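## Task

Lift the red open bin off the shelf and put it down upright on an empty part of the table, with all its parts still inside. Every other bin must stay standing on the shelf with its parts. The result counts only if the bin stays there with the robot no longer holding it. Anything the robot is touching at the end must not settle more than about a fingernail's width once released, or the task fails.

## Robot and tools

ROBOT. Two Franka FR3 arms, left_arm and right_arm, each carrying a Robotiq 2F-140 two-finger gripper and a wrist camera. Bases sit at (+0.001, +0.351, 0) m for left_arm and (+0.019, -0.407, 0) m for right_arm, both facing roughly +x with a small yaw. The job runs in two scenes: scene 1 is the red bin, scene 2 the gray bin.

FRAMES. Reported poses use one scene frame: origin on the tabletop midway between the arms, +z up, +x outward over the table, left_arm on the +y side. The arm names do not refer to image sides. Printed hand positions may be somewhat off, more so at long reach. Each gripper has its own axes: fingers point along its +z, and they open and close along its y. end_effector_position is the point between the pads when closed; closed fingertips extend about 33 mm past it, open ones about 9 mm. Closing pushes the tips roughly 24 mm further out, so keep that clearance above surfaces.

THE ROW. Every motion command is one row of 18 numbers, each in [-1, 1], always covering both arms: left dx, dy, dz, rx, ry, rz, left gripper position, force_limit, speed, then the same nine for the right arm. dx..rz are an offset, not a pose: they are measured in that gripper's own axes from its pose in the latest result showing it (before any such result in the scene, or in later calls of the same reply, from where it is when the action begins). Scale: 1.0 = 0.6 m or 180 degrees. rx, ry, rz form a single rotation vector. Within a multi-row action every row counts from that same reference, not from the preceding row. All zeros means return to the reference, not stay still. Gripper numbers: position +1 fully open (140 mm), about -0.8 pads touching, -1 close until blocked; force_limit -1 about 14 N, 0 about 60 N, +1 about 107 N; speed -1 about 30 mm/s, 0 about 140, +1 about 250. A 0 is a real command, so to keep a gripper unchanged resend its previous three values.

TOOLS.
- execute_actions {actions, pictures}: actions holds at most one item. Empty list: just report state (with pictures). {rows, steps}: up to 15 rows, steps 1 to 15 (each 1/30 s, default 15, at least 4); rows apply one per step, the last repeating. {steps} alone: wait up to 300 steps counted from the previous result, including time spent composing the reply. pictures true forces images.
- move {target, speed}: target is one 18-number row as above; speed 0.002 to 0.5 m/s (default 0.25), rotation capped at twice that in rad/s. Each gripper follows a straight line toward its target; paths end together, lasting 0.5 to 10 s, stopping short if longer. Paths ignore obstacles and the other arm, and the hand can lag, drift or overshoot speed near full reach. Gripper numbers are sent at the start. Its result adds a move: line with the ending (done, off_target, moving, held, fault), any limits (paced = pose clipped, held = steps blocked then possibly a fast catch-up), and each gripper's remaining distance.
- wait {seconds}: 0 to 10, nothing new sent.
- zoom_image {camera, region}: camera is cam_left_wrist or cam_right_wrist (616x616 fisheye); region [x0, y0, x1, y1] in pixels, at most 504x504.
- read_manual {section}: only "licences"; no motion.


TIMING. Each step the commanded pose is clipped to 70 mm and 16 degrees from the measured pose, and position is favoured over orientation. After an action an arm drifts only to its last clipped pose, so check the result and send the remainder. The last 4 steps of an action run after its result is taken, while the next reply is written; the simulation keeps running during replies. Fingers still moving keep moving.

RESULTS. The state line gives each gripper's position (m) and quat_wxyz. object_status: 0 moving, 1 blocked while opening, 2 blocked while closing (a grip), 3 reached target or pads met. position_measured is in counts: 3 open, 230 pads together. A stopped gripper holds until the position number changes by 0.01 or more; to squeeze harder, raise force_limit and switch position between -1 and -0.98. HELD marks steps where the command was not sent; "pose unreachable" names an arm whose command was altered by the clearance check. "Hand target" shows where each hand is being driven. MOTOR HOT warns of heating from holding loads; OVER-TEMPERATURE FAULT brakes that arm until it cools. TORQUE FAULT halts an arm for 10 s when contact torque hits a load limit (waist, shoulder 35; upper arm roll 32; elbow 30; forearm roll, wrist pitch, wrist roll 12 N m; carried weight counts).

CARE. Approach slowly near contacts; faster moves and targets deeper past contact hit harder. Keep the arms from striking or pressing each other. Do not drop, slam or tip bins, spill parts, disturb other bins, or push anything off the table. Brief external tugs may act on held items. Open the gripper and withdraw so the bin rests on its own, then confirm before ending the scene.

Each tool is called after "Emit:" in YAML: its name, and indented under it one key for each argument.

## Session

Emit:
execute_actions:
  actions: []

Scene clock: 0.00 s of 6000.00 s.
left_arm: end_effector_position=(+0.5438, +0.4511, +0.4022) position_measured=3 object_status=3 end_effector_quat_wxyz=(+0.004, +0.956, -0.292, -0.014) | right_arm: end_effector_position=(+0.4409, -0.7406, +0.3214) position_measured=3 object_status=3 end_effector_quat_wxyz=(-0.045, +0.679, +0.578, +0.450)
Joint positions: left_arm=[ 0.017  0.015  0.013 -1.574  0.005  1.561 -0.799] | right_arm=[-0.993  0.099 -0.194 -1.92   0.867  1.552  1.956]
Joint velocities: left_arm=[-0.001  0.001 -0.001  0.002  0.002 -0.     0.001] | right_arm=[ 0.     0.     0.    -0.     0.001  0.     0.   ]
Hand target (left_arm): +0.544, +0.451, +0.402; +0.004, +0.956, -0.292, -0.014
Hand target (right_arm): +0.441, -0.741, +0.321; -0.045, +0.679, +0.578, +0.450

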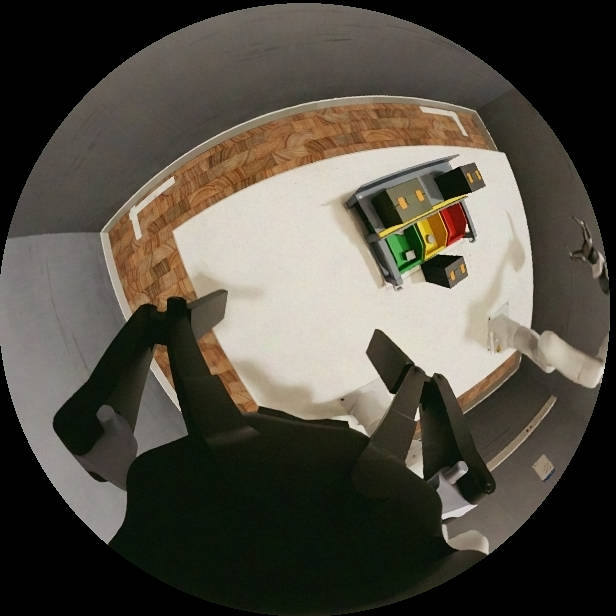

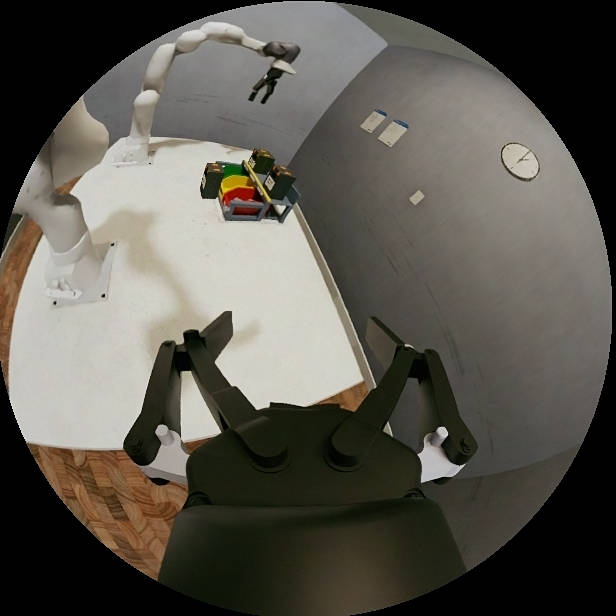

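Emit:
zoom_image:
  camera: "cam_left_wrist"
  region: [335,145,505,300]

Emit:
zoom_image:
  camera: "cam_right_wrist"
  region: [190,140,310,235]

Region (335, 145, 505, 300) of cam_left_wrist's 616x616 image, scaled by 2.965, with more detail than that image has; it fills the top 460 rows of this view, and the rest is white.

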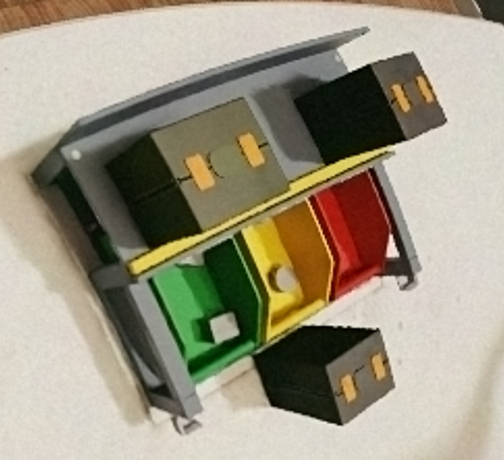

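Region (190, 140, 310, 235) of cam_right_wrist's 616x616 image, scaled by 4.200, with more detail than that image has; it fills the top 399 rows of this view, and the rest is white.

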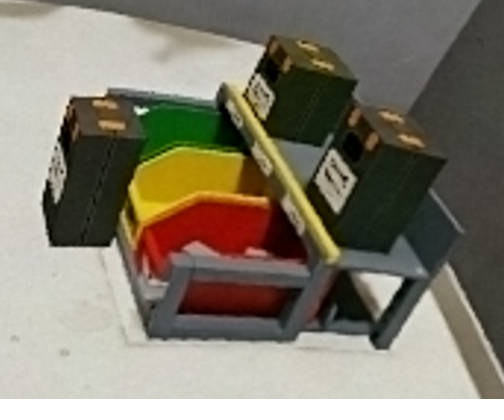

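Emit:
move:
  target: [0.385,0.705,0.12,0,0.008,0.311,0,0,0,0,0,0,0,0,0,1,0,0]
  speed: 0.4

Emit:
zoom_image:
  camera: "cam_left_wrist"
  region: [160,170,400,410]

Scene clock: 2.43 s of 6000.00 s.
left_arm: end_effector_position=(+0.4931, -0.0271, +0.3296) position_measured=129 object_status=3 end_effector_quat_wxyz=(-0.006, -0.710, +0.704, +0.001) | right_arm: end_effector_position=(+0.4409, -0.7406, +0.3214) position_measured=3 object_status=3 end_effector_quat_wxyz=(-0.045, +0.679, +0.578, +0.450)
Joint positions: left_arm=[-0.435  0.207 -0.412 -1.537  0.071  1.725 -0.71 ] | right_arm=[-0.993  0.099 -0.194 -1.92   0.867  1.552  1.956]
Joint velocities: left_arm=[ 0.002  0.003  0.    -0.     0.004 -0.002  0.007] | right_arm=[-0.001 -0.001  0.002 -0.    -0.    -0.001 -0.001]
Hand target (left_arm): +0.493, -0.026, +0.329; +0.004, +0.707, -0.707, -0.002
Hand target (right_arm): +0.441, -0.741, +0.321; -0.045, +0.679, +0.578, +0.450
Off the commanded pose (left_arm): 0.005 m, 1 deg.
Off the commanded pose (right_arm): 0.000 m, 0 deg.
Kept back: nothing.
move: off_target (left_arm)
camera_calibration (this result's frames):
cam_left_wrist: T_world_to_cam=[[-0.964136, -0.265218, 0.010038, 0.465853], [-0.25458, 0.934833, 0.247542, 0.0903021], [-0.0750366, 0.236109, -0.968825, 0.52992], [0, 0, 0, 1]] pos_world=[0.511898, -0.0859837, 0.48637]
cam_right_wrist: T_world_to_cam=[[0.802069, -0.295858, 0.5188, -0.746877], [-0.0544006, -0.901256, -0.429859, -0.491202], [0.594749, 0.316553, -0.738964, 0.398238], [0, 0, 0, 1]] pos_world=[0.335474, -0.789732, 0.470616]

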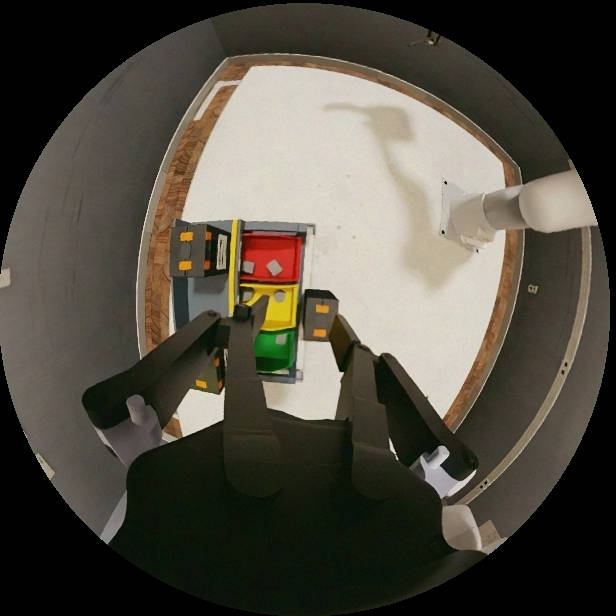

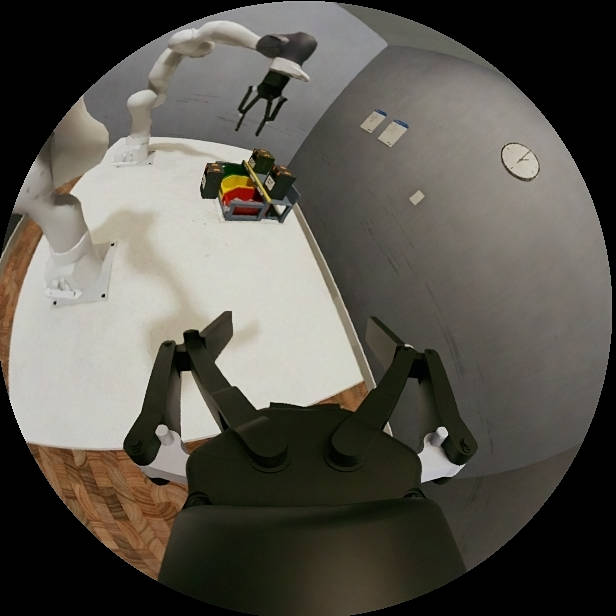

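Region (160, 170, 400, 410) of cam_left_wrist's 616x616 image, scaled by 2.100, with more detail than that image has.

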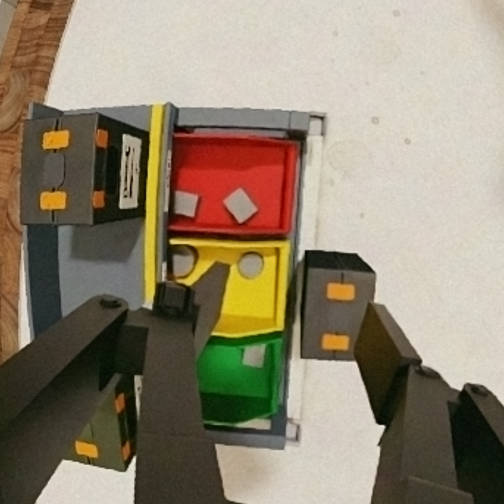

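Emit:
move:
  target: [0.095,-0.04,0.32,0,0,-0.06,-0.3,0.5,0,0,0,0,0,0,0,1,0,0]

Emit:
zoom_image:
  camera: "cam_left_wrist"
  region: [160,170,400,410]

Emit:
zoom_image:
  camera: "cam_right_wrist"
  region: [190,140,310,235]

Scene clock: 4.40 s of 6000.00 s.
left_arm: end_effector_position=(+0.5137, -0.0871, +0.1364) position_measured=167 object_status=3 end_effector_quat_wxyz=(+0.005, +0.768, -0.641, -0.005) | right_arm: end_effector_position=(+0.4409, -0.7406, +0.3214) position_measured=3 object_status=3 end_effector_quat_wxyz=(-0.045, +0.679, +0.578, +0.450)
Joint positions: left_arm=[-0.571  0.49  -0.336 -1.629  0.168  2.081 -0.984] | right_arm=[-0.993  0.099 -0.194 -1.92   0.867  1.552  1.956]
Joint velocities: left_arm=[-0.005  0.     0.005  0.001  0.001  0.005 -0.028] | right_arm=[-0.001  0.001 -0.002 -0.002 -0.001 -0.001 -0.002]
Hand target (left_arm): +0.516, -0.088, +0.138; +0.003, +0.772, -0.635, -0.002
Hand target (right_arm): +0.441, -0.741, +0.321; -0.045, +0.679, +0.578, +0.450
Off the commanded pose (left_arm): 0.003 m, 1 deg.
Off the commanded pose (right_arm): 0.000 m, 0 deg.
Kept back: nothing.
move: done
camera_calibration (this result's frames):
cam_left_wrist: T_world_to_cam=[[-0.904833, -0.425616, 0.0113655, 0.42716], [-0.40876, 0.875847, 0.256528, 0.272278], [-0.119137, 0.227469, -0.96647, 0.380118], [0, 0, 0, 1]] pos_world=[0.543091, -0.143133, 0.29267]
cam_right_wrist: T_world_to_cam=[[0.802069, -0.295858, 0.5188, -0.746877], [-0.0544005, -0.901256, -0.429859, -0.491202], [0.594749, 0.316553, -0.738964, 0.398238], [0, 0, 0, 1]] pos_world=[0.335474, -0.789732, 0.470616]

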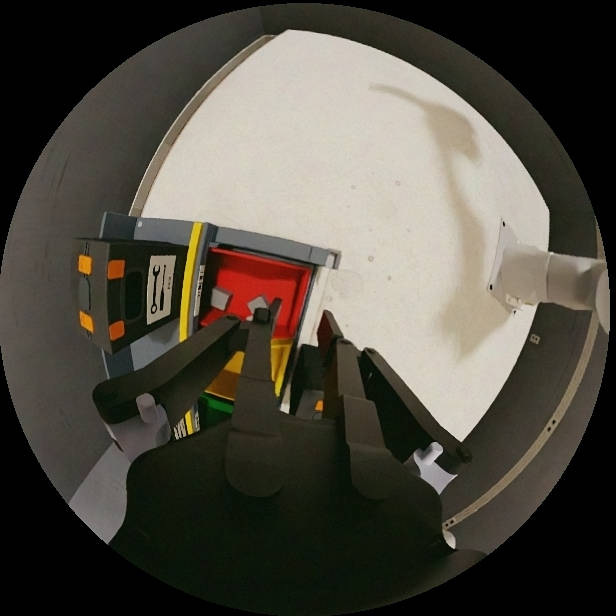

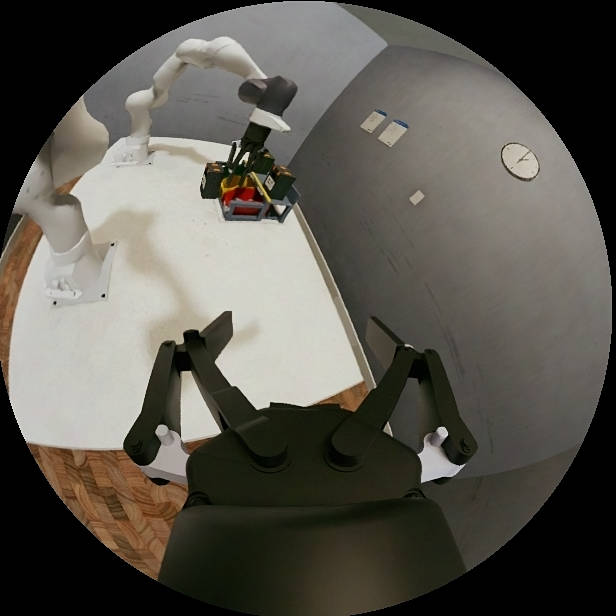

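Region (160, 170, 400, 410) of cam_left_wrist's 616x616 image, scaled by 2.100, with more detail than that image has.

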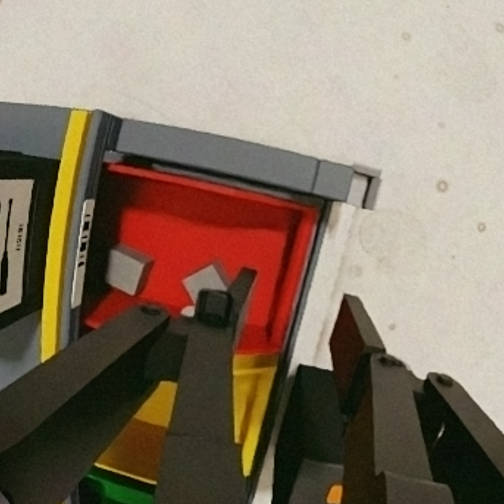

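Region (190, 140, 310, 235) of cam_right_wrist's 616x616 image, scaled by 4.200, with more detail than that image has; it fills the top 399 rows of this view, and the rest is white.

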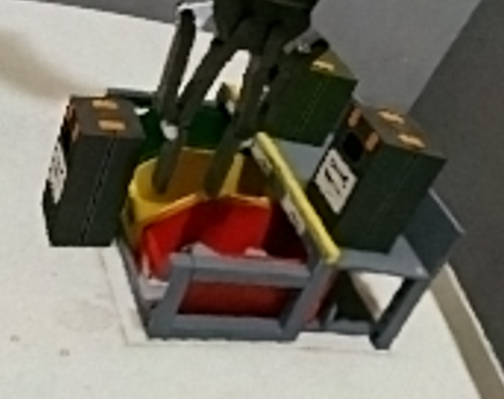

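Emit:
move:
  target: [0,-0.003,0.13,0,0,-0.005,-0.45,0.5,0,0,0,0,0,0,0,1,0,0]
  speed: 0.08

Emit:
zoom_image:
  camera: "cam_left_wrist"
  region: [160,170,400,410]

Emit:
zoom_image:
  camera: "cam_right_wrist"
  region: [190,140,310,235]

Scene clock: 6.10 s of 6000.00 s.
left_arm: end_effector_position=(+0.5126, -0.0878, +0.0579) position_measured=186 object_status=3 end_effector_quat_wxyz=(+0.006, +0.771, -0.637, -0.007) | right_arm: end_effector_position=(+0.4409, -0.7406, +0.3214) position_measured=3 object_status=3 end_effector_quat_wxyz=(-0.045, +0.679, +0.578, +0.450)
Joint positions: left_arm=[-0.59   0.593 -0.308 -1.676  0.199  2.223 -1.011] | right_arm=[-0.993  0.099 -0.194 -1.92   0.867  1.552  1.956]
Joint velocities: left_arm=[-0.003  0.001  0.006  0.001 -0.     0.01  -0.004] | right_arm=[ 0.001 -0.    -0.001  0.001  0.     0.001 -0.001]
Hand target (left_arm): +0.515, -0.088, +0.058; +0.004, +0.772, -0.635, -0.005
Hand target (right_arm): +0.441, -0.741, +0.321; -0.045, +0.679, +0.578, +0.450
Off the commanded pose (left_arm): 0.002 m, 1 deg.
Off the commanded pose (right_arm): 0.000 m, 0 deg.
Kept back: nothing.
move: done
camera_calibration (this result's frames):
cam_left_wrist: T_world_to_cam=[[-0.900982, -0.433551, 0.0162858, 0.42382], [-0.414861, 0.871913, 0.260111, 0.295148], [-0.126971, 0.227599, -0.965441, 0.308252], [0, 0, 0, 1]] pos_world=[0.543439, -0.143754, 0.213926]
cam_right_wrist: T_world_to_cam=[[0.802069, -0.295858, 0.5188, -0.746877], [-0.0544004, -0.901256, -0.429859, -0.491202], [0.594749, 0.316554, -0.738964, 0.398238], [0, 0, 0, 1]] pos_world=[0.335474, -0.789732, 0.470616]

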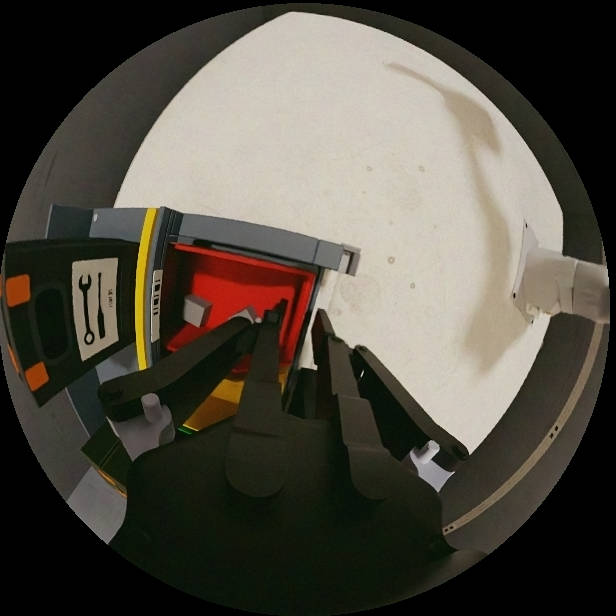

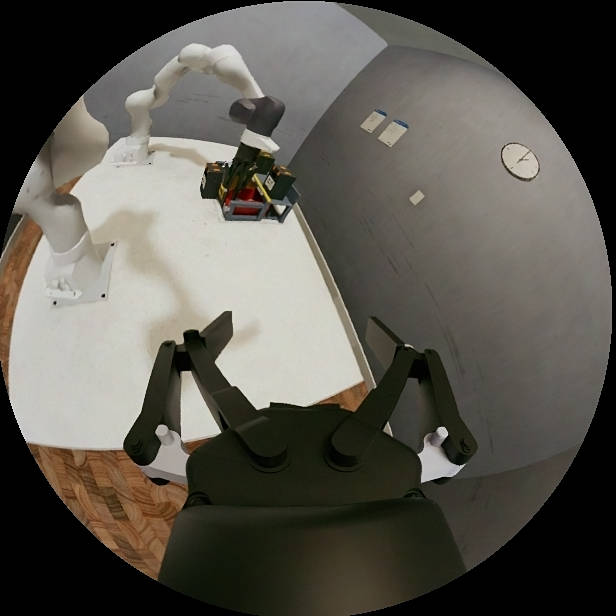

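Region (160, 170, 400, 410) of cam_left_wrist's 616x616 image, scaled by 2.100, with more detail than that image has.

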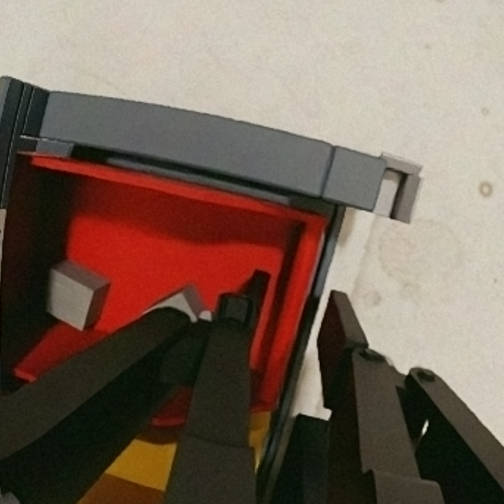

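Region (190, 140, 310, 235) of cam_right_wrist's 616x616 image, scaled by 4.200, with more detail than that image has; it fills the top 399 rows of this view, and the rest is white.

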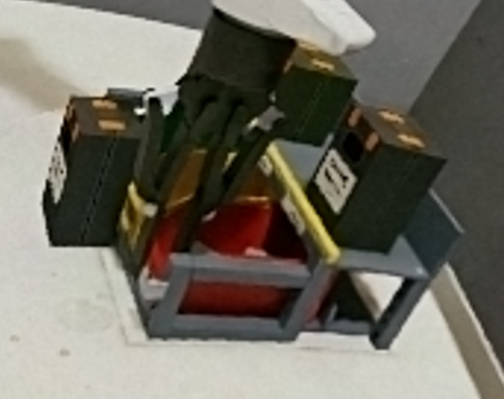

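Emit:
move:
  target: [0,0,0.008,0,0,0,-1,1,-0.6,0,0,0,0,0,0,1,0,0]
  speed: 0.05

Emit:
move:
  target: [0,0,-0.015,0,0,0,-1,1,-0.6,0,0,0,0,0,0,1,0,0]
  speed: 0.03

Emit:
move:
  target: [0.003,0.08,0,0,0,0,-1,1,-0.6,0,0,0,0,0,0,1,0,0]
  speed: 0.05

Scene clock: 7.03 s of 6000.00 s.
left_arm: end_effector_position=(+0.5131, -0.0881, +0.0579) position_measured=228 object_status=2 end_effector_quat_wxyz=(+0.006, +0.771, -0.637, -0.006) | right_arm: end_effector_position=(+0.4409, -0.7406, +0.3214) position_measured=3 object_status=3 end_effector_quat_wxyz=(-0.045, +0.679, +0.578, +0.450)
Joint positions: left_arm=[-0.591  0.593 -0.307 -1.676  0.199  2.225 -1.012] | right_arm=[-0.993  0.099 -0.194 -1.92   0.867  1.552  1.956]
Joint velocities: left_arm=[-0.002 -0.002  0.001 -0.    -0.    -0.001 -0.   ] | right_arm=[ 0.002 -0.    -0.001 -0.001  0.    -0.     0.001]
Hand target (left_arm): +0.513, -0.088, +0.053; +0.006, +0.771, -0.637, -0.007
Hand target (right_arm): +0.441, -0.741, +0.321; -0.045, +0.679, +0.578, +0.450
Off the commanded pose (left_arm): 0.005 m, 0 deg.
Off the commanded pose (right_arm): 0.000 m, 0 deg.
Kept back: nothing.
move: off_target (left_arm)
camera_calibration (this result's frames):
cam_left_wrist: T_world_to_cam=[[-0.900603, -0.434362, 0.0156045, 0.423863], [-0.416001, 0.871823, 0.258589, 0.296304], [-0.125926, 0.226395, -0.965861, 0.307746], [0, 0, 0, 1]] pos_world=[0.543748, -0.143886, 0.214005]
cam_right_wrist: T_world_to_cam=[[0.802069, -0.295858, 0.5188, -0.746877], [-0.0544005, -0.901256, -0.429859, -0.491202], [0.594749, 0.316553, -0.738964, 0.398238], [0, 0, 0, 1]] pos_world=[0.335474, -0.789732, 0.470616]

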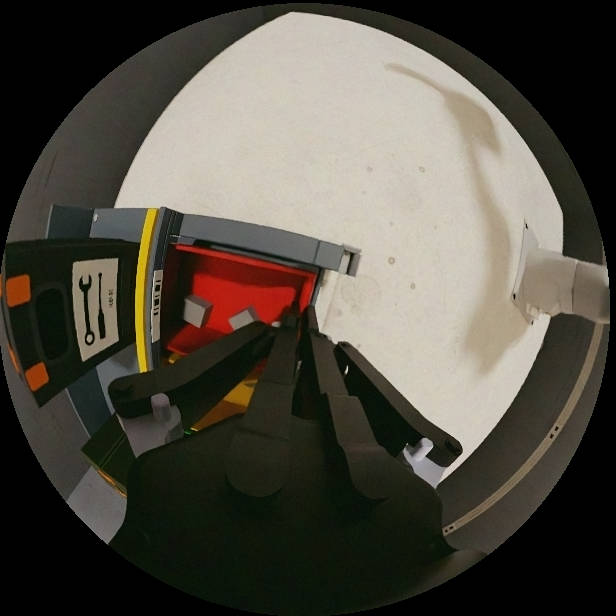

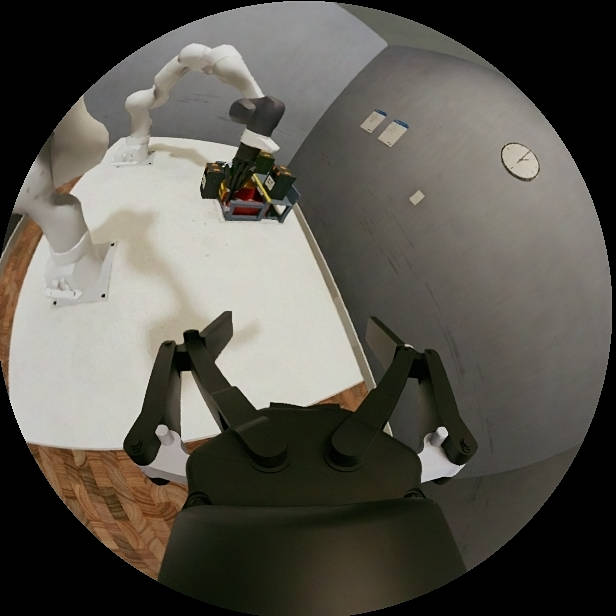

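Scene clock: 7.73 s of 6000.00 s.
left_arm: end_effector_position=(+0.5126, -0.0866, +0.0628) position_measured=228 object_status=2 end_effector_quat_wxyz=(+0.005, +0.771, -0.637, -0.008) | right_arm: end_effector_position=(+0.4409, -0.7406, +0.3214) position_measured=3 object_status=3 end_effector_quat_wxyz=(-0.045, +0.679, +0.578, +0.450)
Joint positions: left_arm=[-0.591  0.585 -0.307 -1.676  0.198  2.213 -1.012] | right_arm=[-0.993  0.099 -0.194 -1.92   0.867  1.552  1.956]
Joint velocities: left_arm=[-0.     0.001  0.001  0.001 -0.001 -0.009  0.001] | right_arm=[ 0.001 -0.    -0.001  0.     0.001 -0.001 -0.002]
Hand target (left_arm): +0.513, -0.088, +0.067; +0.006, +0.771, -0.637, -0.006
Hand target (right_arm): +0.441, -0.741, +0.321; -0.045, +0.679, +0.578, +0.450
Off the commanded pose (left_arm): 0.004 m, 0 deg.
Off the commanded pose (right_arm): 0.000 m, 0 deg.
Kept back: nothing.
move: off_target (left_arm)
camera_calibration (this result's frames):
cam_left_wrist: T_world_to_cam=[[-0.900395, -0.43484, 0.0142556, 0.423963], [-0.416231, 0.870474, 0.262729, 0.293191], [-0.126654, 0.230626, -0.964764, 0.312706], [0, 0, 0, 1]] pos_world=[0.543375, -0.142978, 0.218614]
cam_right_wrist: T_world_to_cam=[[0.802069, -0.295858, 0.5188, -0.746877], [-0.0544006, -0.901256, -0.429859, -0.491202], [0.594749, 0.316553, -0.738964, 0.398238], [0, 0, 0, 1]] pos_world=[0.335474, -0.789732, 0.470616]

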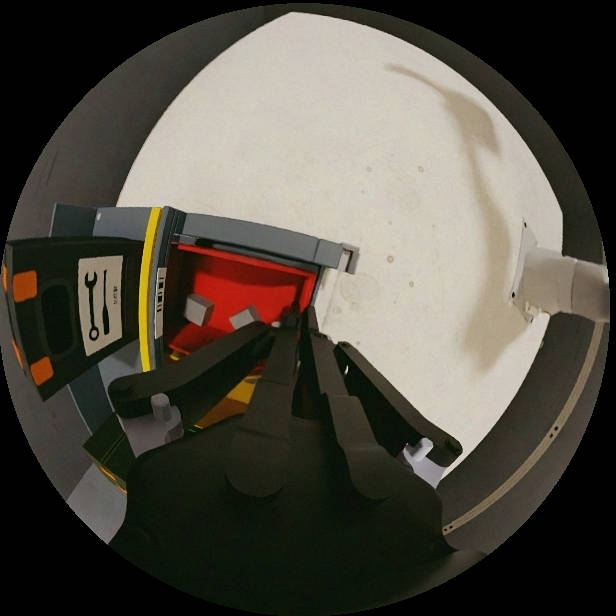

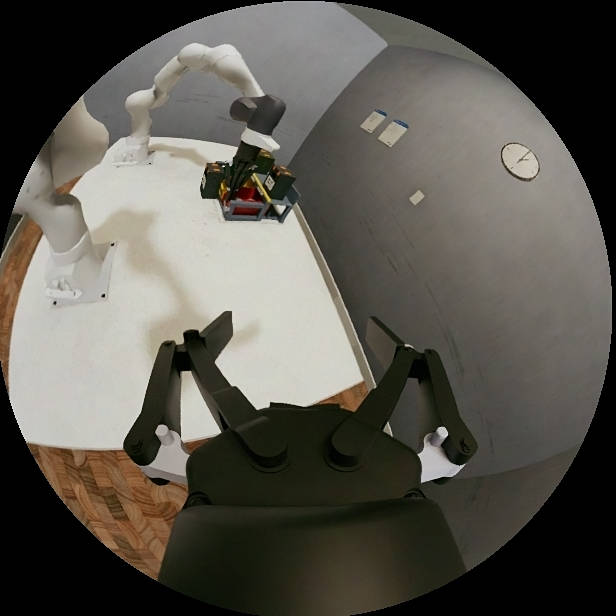

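Scene clock: 9.03 s of 6000.00 s.
left_arm: end_effector_position=(+0.4673, -0.0944, +0.0632) position_measured=235 object_status=3 end_effector_quat_wxyz=(+0.003, +0.767, -0.641, -0.009) | right_arm: end_effector_position=(+0.4409, -0.7406, +0.3214) position_measured=3 object_status=3 end_effector_quat_wxyz=(-0.045, +0.679, +0.578, +0.450)
Joint positions: left_arm=[-0.624  0.505 -0.318 -1.806  0.189  2.262 -1.057] | right_arm=[-0.993  0.099 -0.194 -1.92   0.867  1.552  1.956]
Joint velocities: left_arm=[-0.    -0.003 -0.001 -0.004 -0.002  0.009 -0.02 ] | right_arm=[-0.     0.001 -0.001  0.     0.     0.    -0.   ]
Hand target (left_arm): +0.466, -0.097, +0.064; +0.005, +0.771, -0.637, -0.008
Hand target (right_arm): +0.441, -0.741, +0.321; -0.045, +0.679, +0.578, +0.450
Off the commanded pose (left_arm): 0.003 m, 1 deg.
Off the commanded pose (right_arm): 0.000 m, 0 deg.
Kept back: nothing.
move: done
camera_calibration (this result's frames):
cam_left_wrist: T_world_to_cam=[[-0.905501, -0.424176, 0.0119537, 0.383276], [-0.405964, 0.874138, 0.266601, 0.276293], [-0.123535, 0.236554, -0.963733, 0.308226], [0, 0, 0, 1]] pos_world=[0.497299, -0.151854, 0.218806]
cam_right_wrist: T_world_to_cam=[[0.802069, -0.295858, 0.5188, -0.746877], [-0.0544006, -0.901256, -0.429859, -0.491202], [0.594749, 0.316553, -0.738964, 0.398238], [0, 0, 0, 1]] pos_world=[0.335474, -0.789732, 0.470616]

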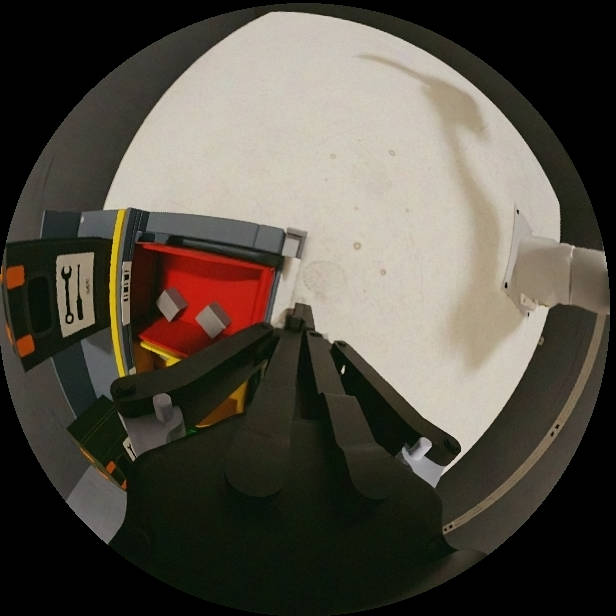

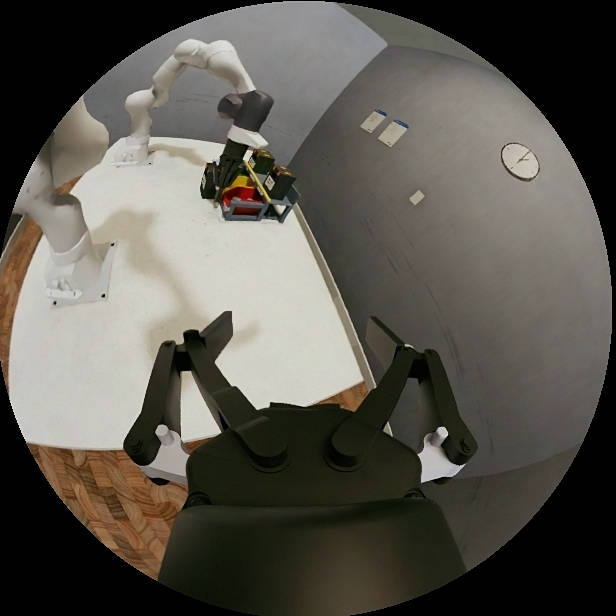

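Emit:
move:
  target: [0,0,-0.04,0,0,0,-0.5,1,0,0,0,0,0,0,0,1,0,0]
  speed: 0.1

Emit:
zoom_image:
  camera: "cam_left_wrist"
  region: [120,200,330,380]

Emit:
move:
  target: [0,-0.073,0,0.005,-0.003,-0.004,-0.5,1,0,0,0,0,0,0,0,1,0,0]
  speed: 0.1

Emit:
move:
  target: [0,0,0.065,0,0,0,-0.5,1,0,0,0,0,0,0,0,1,0,0]
  speed: 0.04

Emit:
zoom_image:
  camera: "cam_left_wrist"
  region: [220,220,380,380]

Scene clock: 10.10 s of 6000.00 s.
left_arm: end_effector_position=(+0.4693, -0.0943, +0.0871) position_measured=192 object_status=3 end_effector_quat_wxyz=(+0.001, +0.769, -0.639, -0.007) | right_arm: end_effector_position=(+0.4409, -0.7406, +0.3214) position_measured=3 object_status=3 end_effector_quat_wxyz=(-0.045, +0.679, +0.578, +0.450)
Joint positions: left_arm=[-0.618  0.47  -0.325 -1.794  0.178  2.221 -1.055] | right_arm=[-0.993  0.099 -0.194 -1.92   0.867  1.552  1.956]
Joint velocities: left_arm=[ 0.003 -0.    -0.001  0.001 -0.002 -0.012  0.004] | right_arm=[ 0.    -0.001  0.    -0.002  0.    -0.001  0.002]
Hand target (left_arm): +0.468, -0.094, +0.087; +0.003, +0.767, -0.641, -0.009
Hand target (right_arm): +0.441, -0.741, +0.321; -0.045, +0.679, +0.578, +0.450
Off the commanded pose (left_arm): 0.002 m, 0 deg.
Off the commanded pose (right_arm): 0.000 m, 0 deg.
Kept back: nothing.
move: done
camera_calibration (this result's frames):
cam_left_wrist: T_world_to_cam=[[-0.903301, -0.42895, 0.00694092, 0.383848], [-0.412092, 0.872071, 0.263954, 0.273614], [-0.119276, 0.23557, -0.96451, 0.329453], [0, 0, 0, 1]] pos_world=[0.49878, -0.151568, 0.242875]

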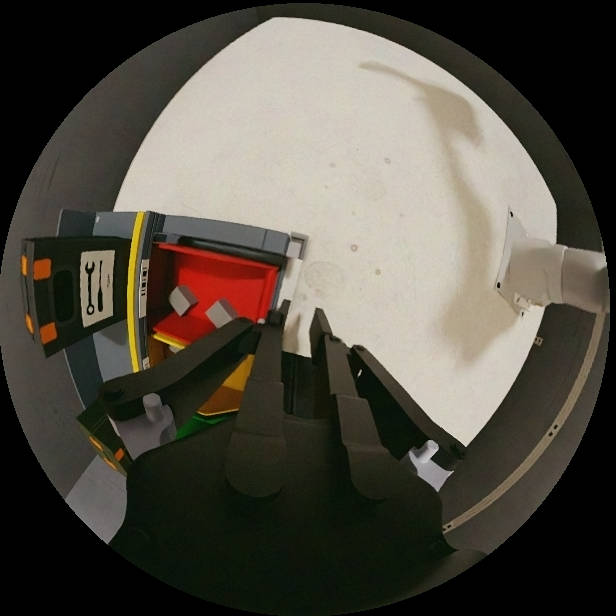

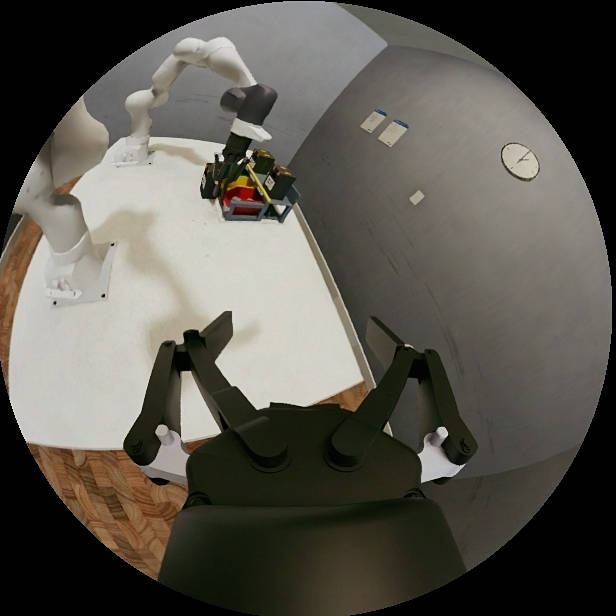

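Region (120, 200, 330, 380) of cam_left_wrist's 616x616 image, scaled by 2.400, with more detail than that image has; it fills the top 432 rows of this view, and the rest is white.

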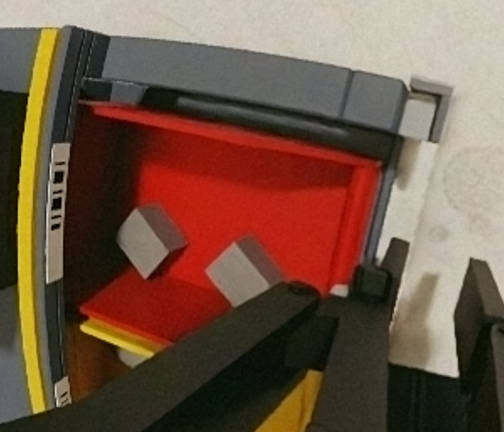

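Scene clock: 10.90 s of 6000.00 s.
left_arm: end_effector_position=(+0.5115, -0.0896, +0.0872) position_measured=192 object_status=3 end_effector_quat_wxyz=(-0.006, +0.776, -0.631, -0.003) | right_arm: end_effector_position=(+0.4409, -0.7406, +0.3214) position_measured=3 object_status=3 end_effector_quat_wxyz=(-0.045, +0.679, +0.578, +0.450)
Joint positions: left_arm=[-0.611  0.544 -0.299 -1.672  0.2    2.18  -1.042] | right_arm=[-0.993  0.099 -0.194 -1.92   0.867  1.552  1.956]
Joint velocities: left_arm=[-0.     0.002 -0.001  0.008  0.006 -0.018  0.011] | right_arm=[-0.    -0.001  0.001  0.    -0.    -0.001 -0.   ]
Hand target (left_arm): +0.512, -0.087, +0.087; -0.008, +0.773, -0.634, -0.006
Hand target (right_arm): +0.441, -0.741, +0.321; -0.045, +0.679, +0.578, +0.450
Off the commanded pose (left_arm): 0.003 m, 1 deg.
Off the commanded pose (right_arm): 0.000 m, 0 deg.
Kept back: nothing.
move: done
camera_calibration (this result's frames):
cam_left_wrist: T_world_to_cam=[[-0.893538, -0.4489, -0.00882727, 0.418524], [-0.435208, 0.861116, 0.262816, 0.297793], [-0.110377, 0.238678, -0.964806, 0.329206], [0, 0, 0, 1]] pos_world=[0.539906, -0.147133, 0.243049]
cam_right_wrist: T_world_to_cam=[[0.802069, -0.295858, 0.5188, -0.746877], [-0.0544006, -0.901256, -0.429859, -0.491202], [0.594749, 0.316553, -0.738964, 0.398238], [0, 0, 0, 1]] pos_world=[0.335474, -0.789732, 0.470616]

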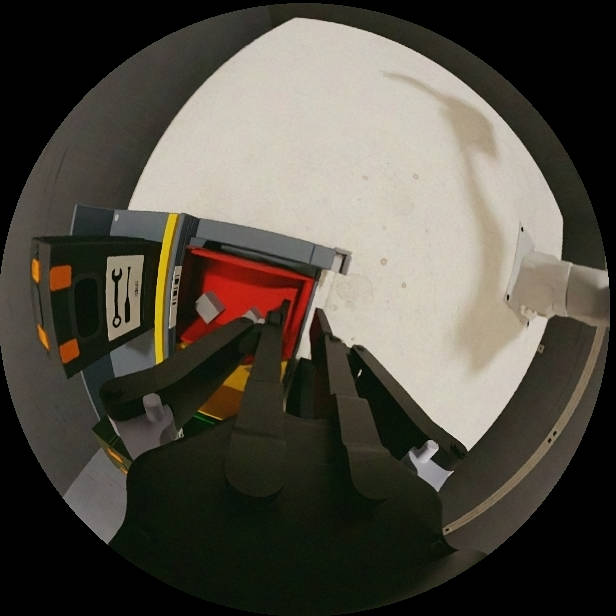

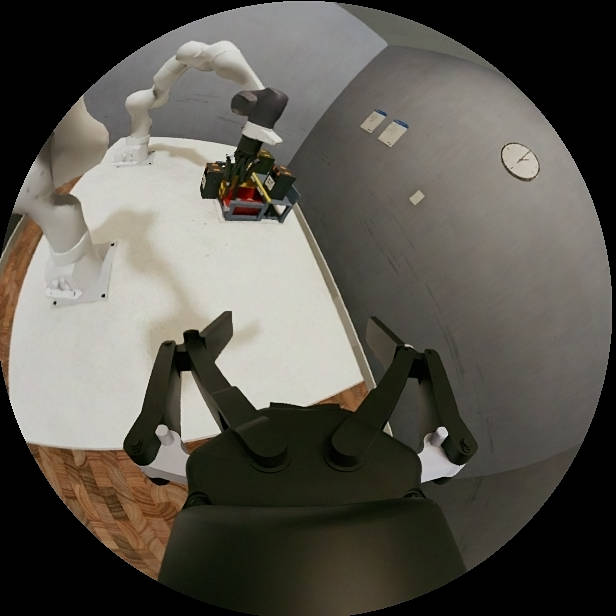

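Scene clock: 12.17 s of 6000.00 s.
left_arm: end_effector_position=(+0.5101, -0.0895, +0.0486) position_measured=192 object_status=3 end_effector_quat_wxyz=(-0.004, +0.774, -0.633, -0.006) | right_arm: end_effector_position=(+0.4409, -0.7406, +0.3214) position_measured=3 object_status=3 end_effector_quat_wxyz=(-0.045, +0.679, +0.578, +0.450)
Joint positions: left_arm=[-0.619  0.6   -0.286 -1.688  0.215  2.245 -1.047] | right_arm=[-0.993  0.099 -0.194 -1.92   0.867  1.552  1.956]
Joint velocities: left_arm=[-0.004  0.001  0.003  0.     0.001  0.014 -0.005] | right_arm=[-0.001  0.    -0.001  0.     0.    -0.    -0.   ]
Hand target (left_arm): +0.512, -0.090, +0.048; -0.006, +0.776, -0.631, -0.003
Hand target (right_arm): +0.441, -0.741, +0.321; -0.045, +0.679, +0.578, +0.450
Off the commanded pose (left_arm): 0.002 m, 0 deg.
Off the commanded pose (right_arm): 0.000 m, 0 deg.
Kept back: nothing.
move: done
camera_calibration (this result's frames):
cam_left_wrist: T_world_to_cam=[[-0.895752, -0.444537, -0.00392855, 0.418239], [-0.429514, 0.863132, 0.265558, 0.304401], [-0.11466, 0.239561, -0.964087, 0.293975], [0, 0, 0, 1]] pos_world=[0.53909, -0.14724, 0.204224]

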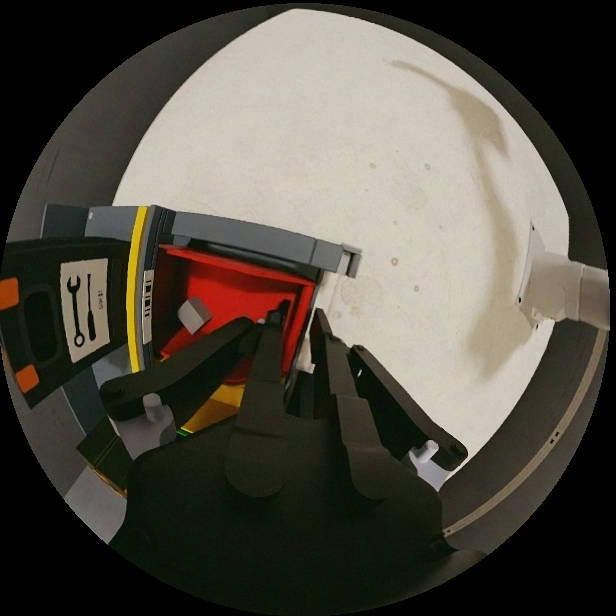

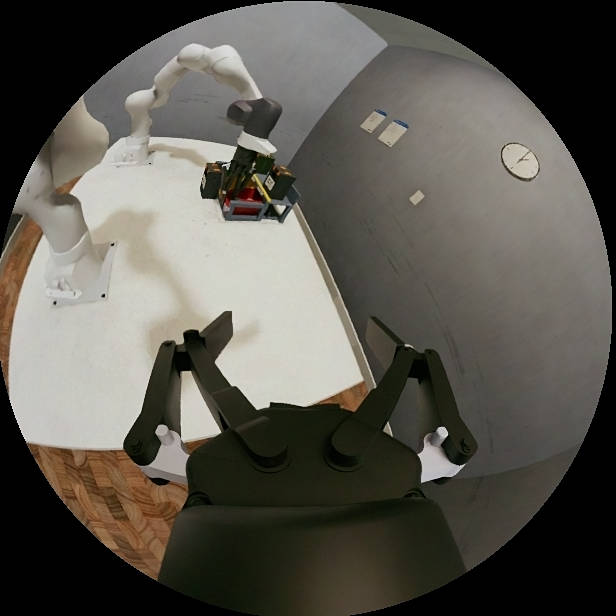

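Region (220, 220, 380, 380) of cam_left_wrist's 616x616 image, scaled by 3.150, with more detail than that image has.

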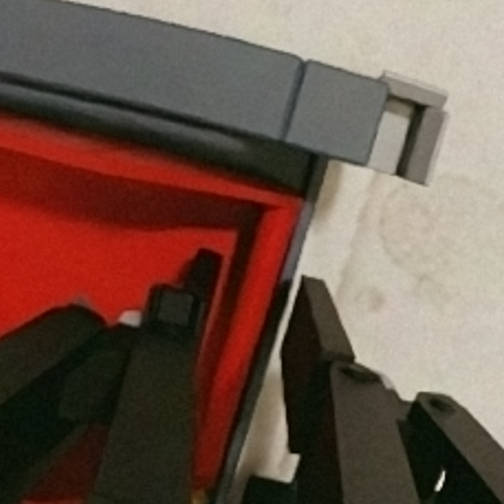

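Emit:
move:
  target: [0,0,0,0,0,0,-1,1,-0.6,0,0,0,0,0,0,1,0,0]

Scene clock: 13.10 s of 6000.00 s.
left_arm: end_effector_position=(+0.5106, -0.0901, +0.0489) position_measured=225 object_status=2 end_effector_quat_wxyz=(-0.004, +0.775, -0.632, -0.004) | right_arm: end_effector_position=(+0.4409, -0.7406, +0.3214) position_measured=3 object_status=3 end_effector_quat_wxyz=(-0.045, +0.679, +0.578, +0.450)
Joint positions: left_arm=[-0.62   0.599 -0.286 -1.687  0.215  2.247 -1.047] | right_arm=[-0.993  0.099 -0.194 -1.92   0.867  1.552  1.956]
Joint velocities: left_arm=[ 0.001 -0.    -0.    -0.    -0.002  0.    -0.001] | right_arm=[ 0.     0.001  0.    -0.001  0.     0.001 -0.002]
Hand target (left_arm): +0.510, -0.089, +0.049; -0.004, +0.774, -0.633, -0.006
Hand target (right_arm): +0.441, -0.741, +0.321; -0.045, +0.679, +0.578, +0.450
Off the commanded pose (left_arm): 0.001 m, 0 deg.
Off the commanded pose (right_arm): 0.000 m, 0 deg.
Kept back: nothing.
move: done
camera_calibration (this result's frames):
cam_left_wrist: T_world_to_cam=[[-0.895653, -0.444727, -0.00480519, 0.418408], [-0.430158, 0.863465, 0.263426, 0.305494], [-0.113004, 0.238005, -0.964668, 0.293586], [0, 0, 0, 1]] pos_world=[0.539336, -0.147581, 0.204749]
cam_right_wrist: T_world_to_cam=[[0.802069, -0.295858, 0.5188, -0.746877], [-0.0544006, -0.901256, -0.429859, -0.491202], [0.594749, 0.316553, -0.738964, 0.398238], [0, 0, 0, 1]] pos_world=[0.335474, -0.789732, 0.470616]

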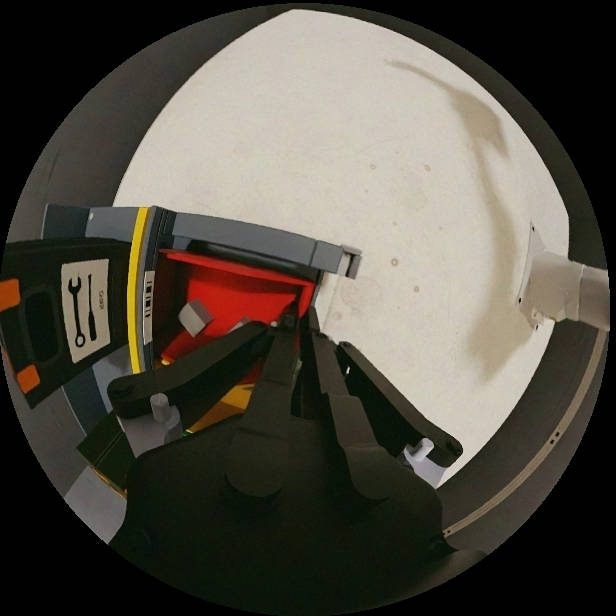

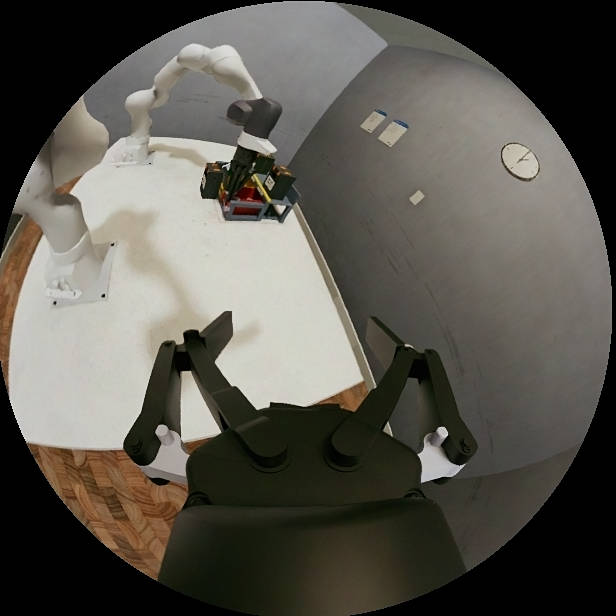

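Emit:
move:
  target: [0,0,-0.032,0,0,0,-1,1,-0.6,0,0,0,0,0,0,1,0,0]
  speed: 0.025

Emit:
zoom_image:
  camera: "cam_right_wrist"
  region: [200,160,290,235]

Scene clock: 15.30 s of 6000.00 s.
left_arm: end_effector_position=(+0.5082, -0.0874, +0.0619) position_measured=225 object_status=2 end_effector_quat_wxyz=(-0.005, +0.776, -0.631, -0.009) | right_arm: end_effector_position=(+0.4409, -0.7406, +0.3214) position_measured=3 object_status=3 end_effector_quat_wxyz=(-0.045, +0.679, +0.578, +0.450)
Joint positions: left_arm=[-0.618  0.577 -0.289 -1.686  0.208  2.214 -1.046] | right_arm=[-0.993  0.099 -0.194 -1.92   0.867  1.552  1.956]
Joint velocities: left_arm=[ 0.001 -0.001 -0.001  0.001 -0.    -0.007  0.003] | right_arm=[-0.001  0.    -0.     0.    -0.001  0.001  0.001]
Hand target (left_arm): +0.511, -0.090, +0.068; -0.004, +0.775, -0.632, -0.004
Hand target (right_arm): +0.441, -0.741, +0.321; -0.045, +0.679, +0.578, +0.450
Off the commanded pose (left_arm): 0.007 m, 1 deg.
Off the commanded pose (right_arm): 0.000 m, 0 deg.
Kept back: nothing.
move: off_target (left_arm)
camera_calibration (this result's frames):
cam_left_wrist: T_world_to_cam=[[-0.89396, -0.448136, -0.00305288, 0.416228], [-0.431929, 0.859773, 0.272447, 0.298775], [-0.119468, 0.244875, -0.962166, 0.308883], [0, 0, 0, 1]] pos_world=[0.538043, -0.14599, 0.217067]
cam_right_wrist: T_world_to_cam=[[0.802069, -0.295858, 0.5188, -0.746877], [-0.0544006, -0.901256, -0.429859, -0.491202], [0.594749, 0.316553, -0.738964, 0.398238], [0, 0, 0, 1]] pos_world=[0.335474, -0.789732, 0.470616]

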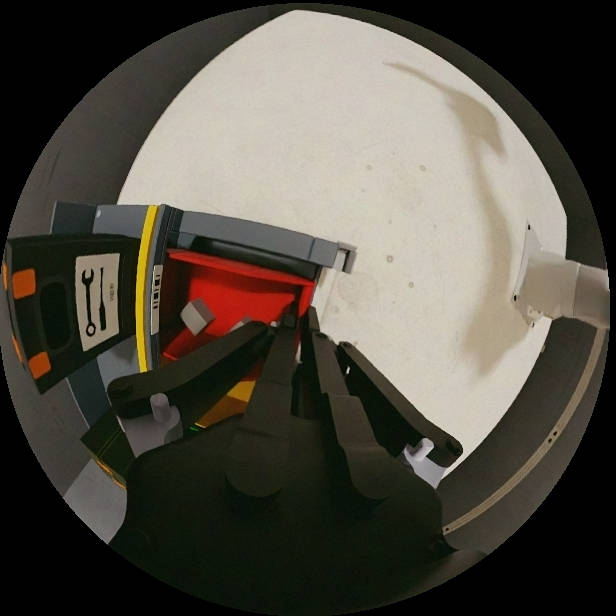

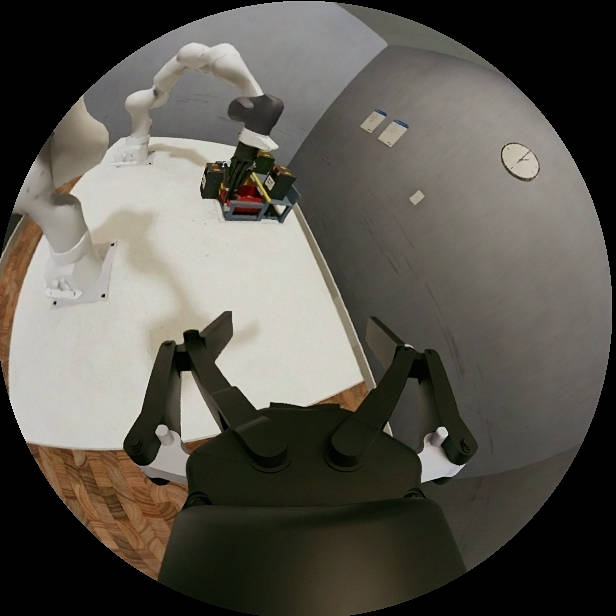

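Region (200, 160, 290, 235) of cam_right_wrist's 616x616 image, scaled by 5.600, with more detail than that image has.

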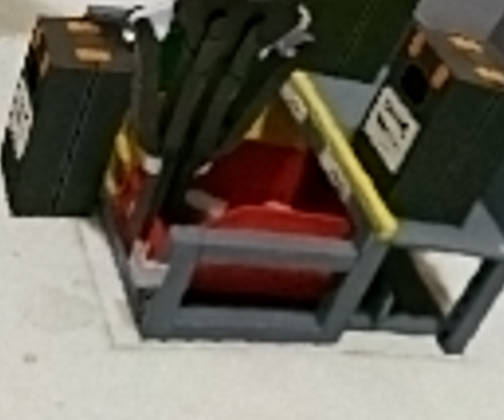

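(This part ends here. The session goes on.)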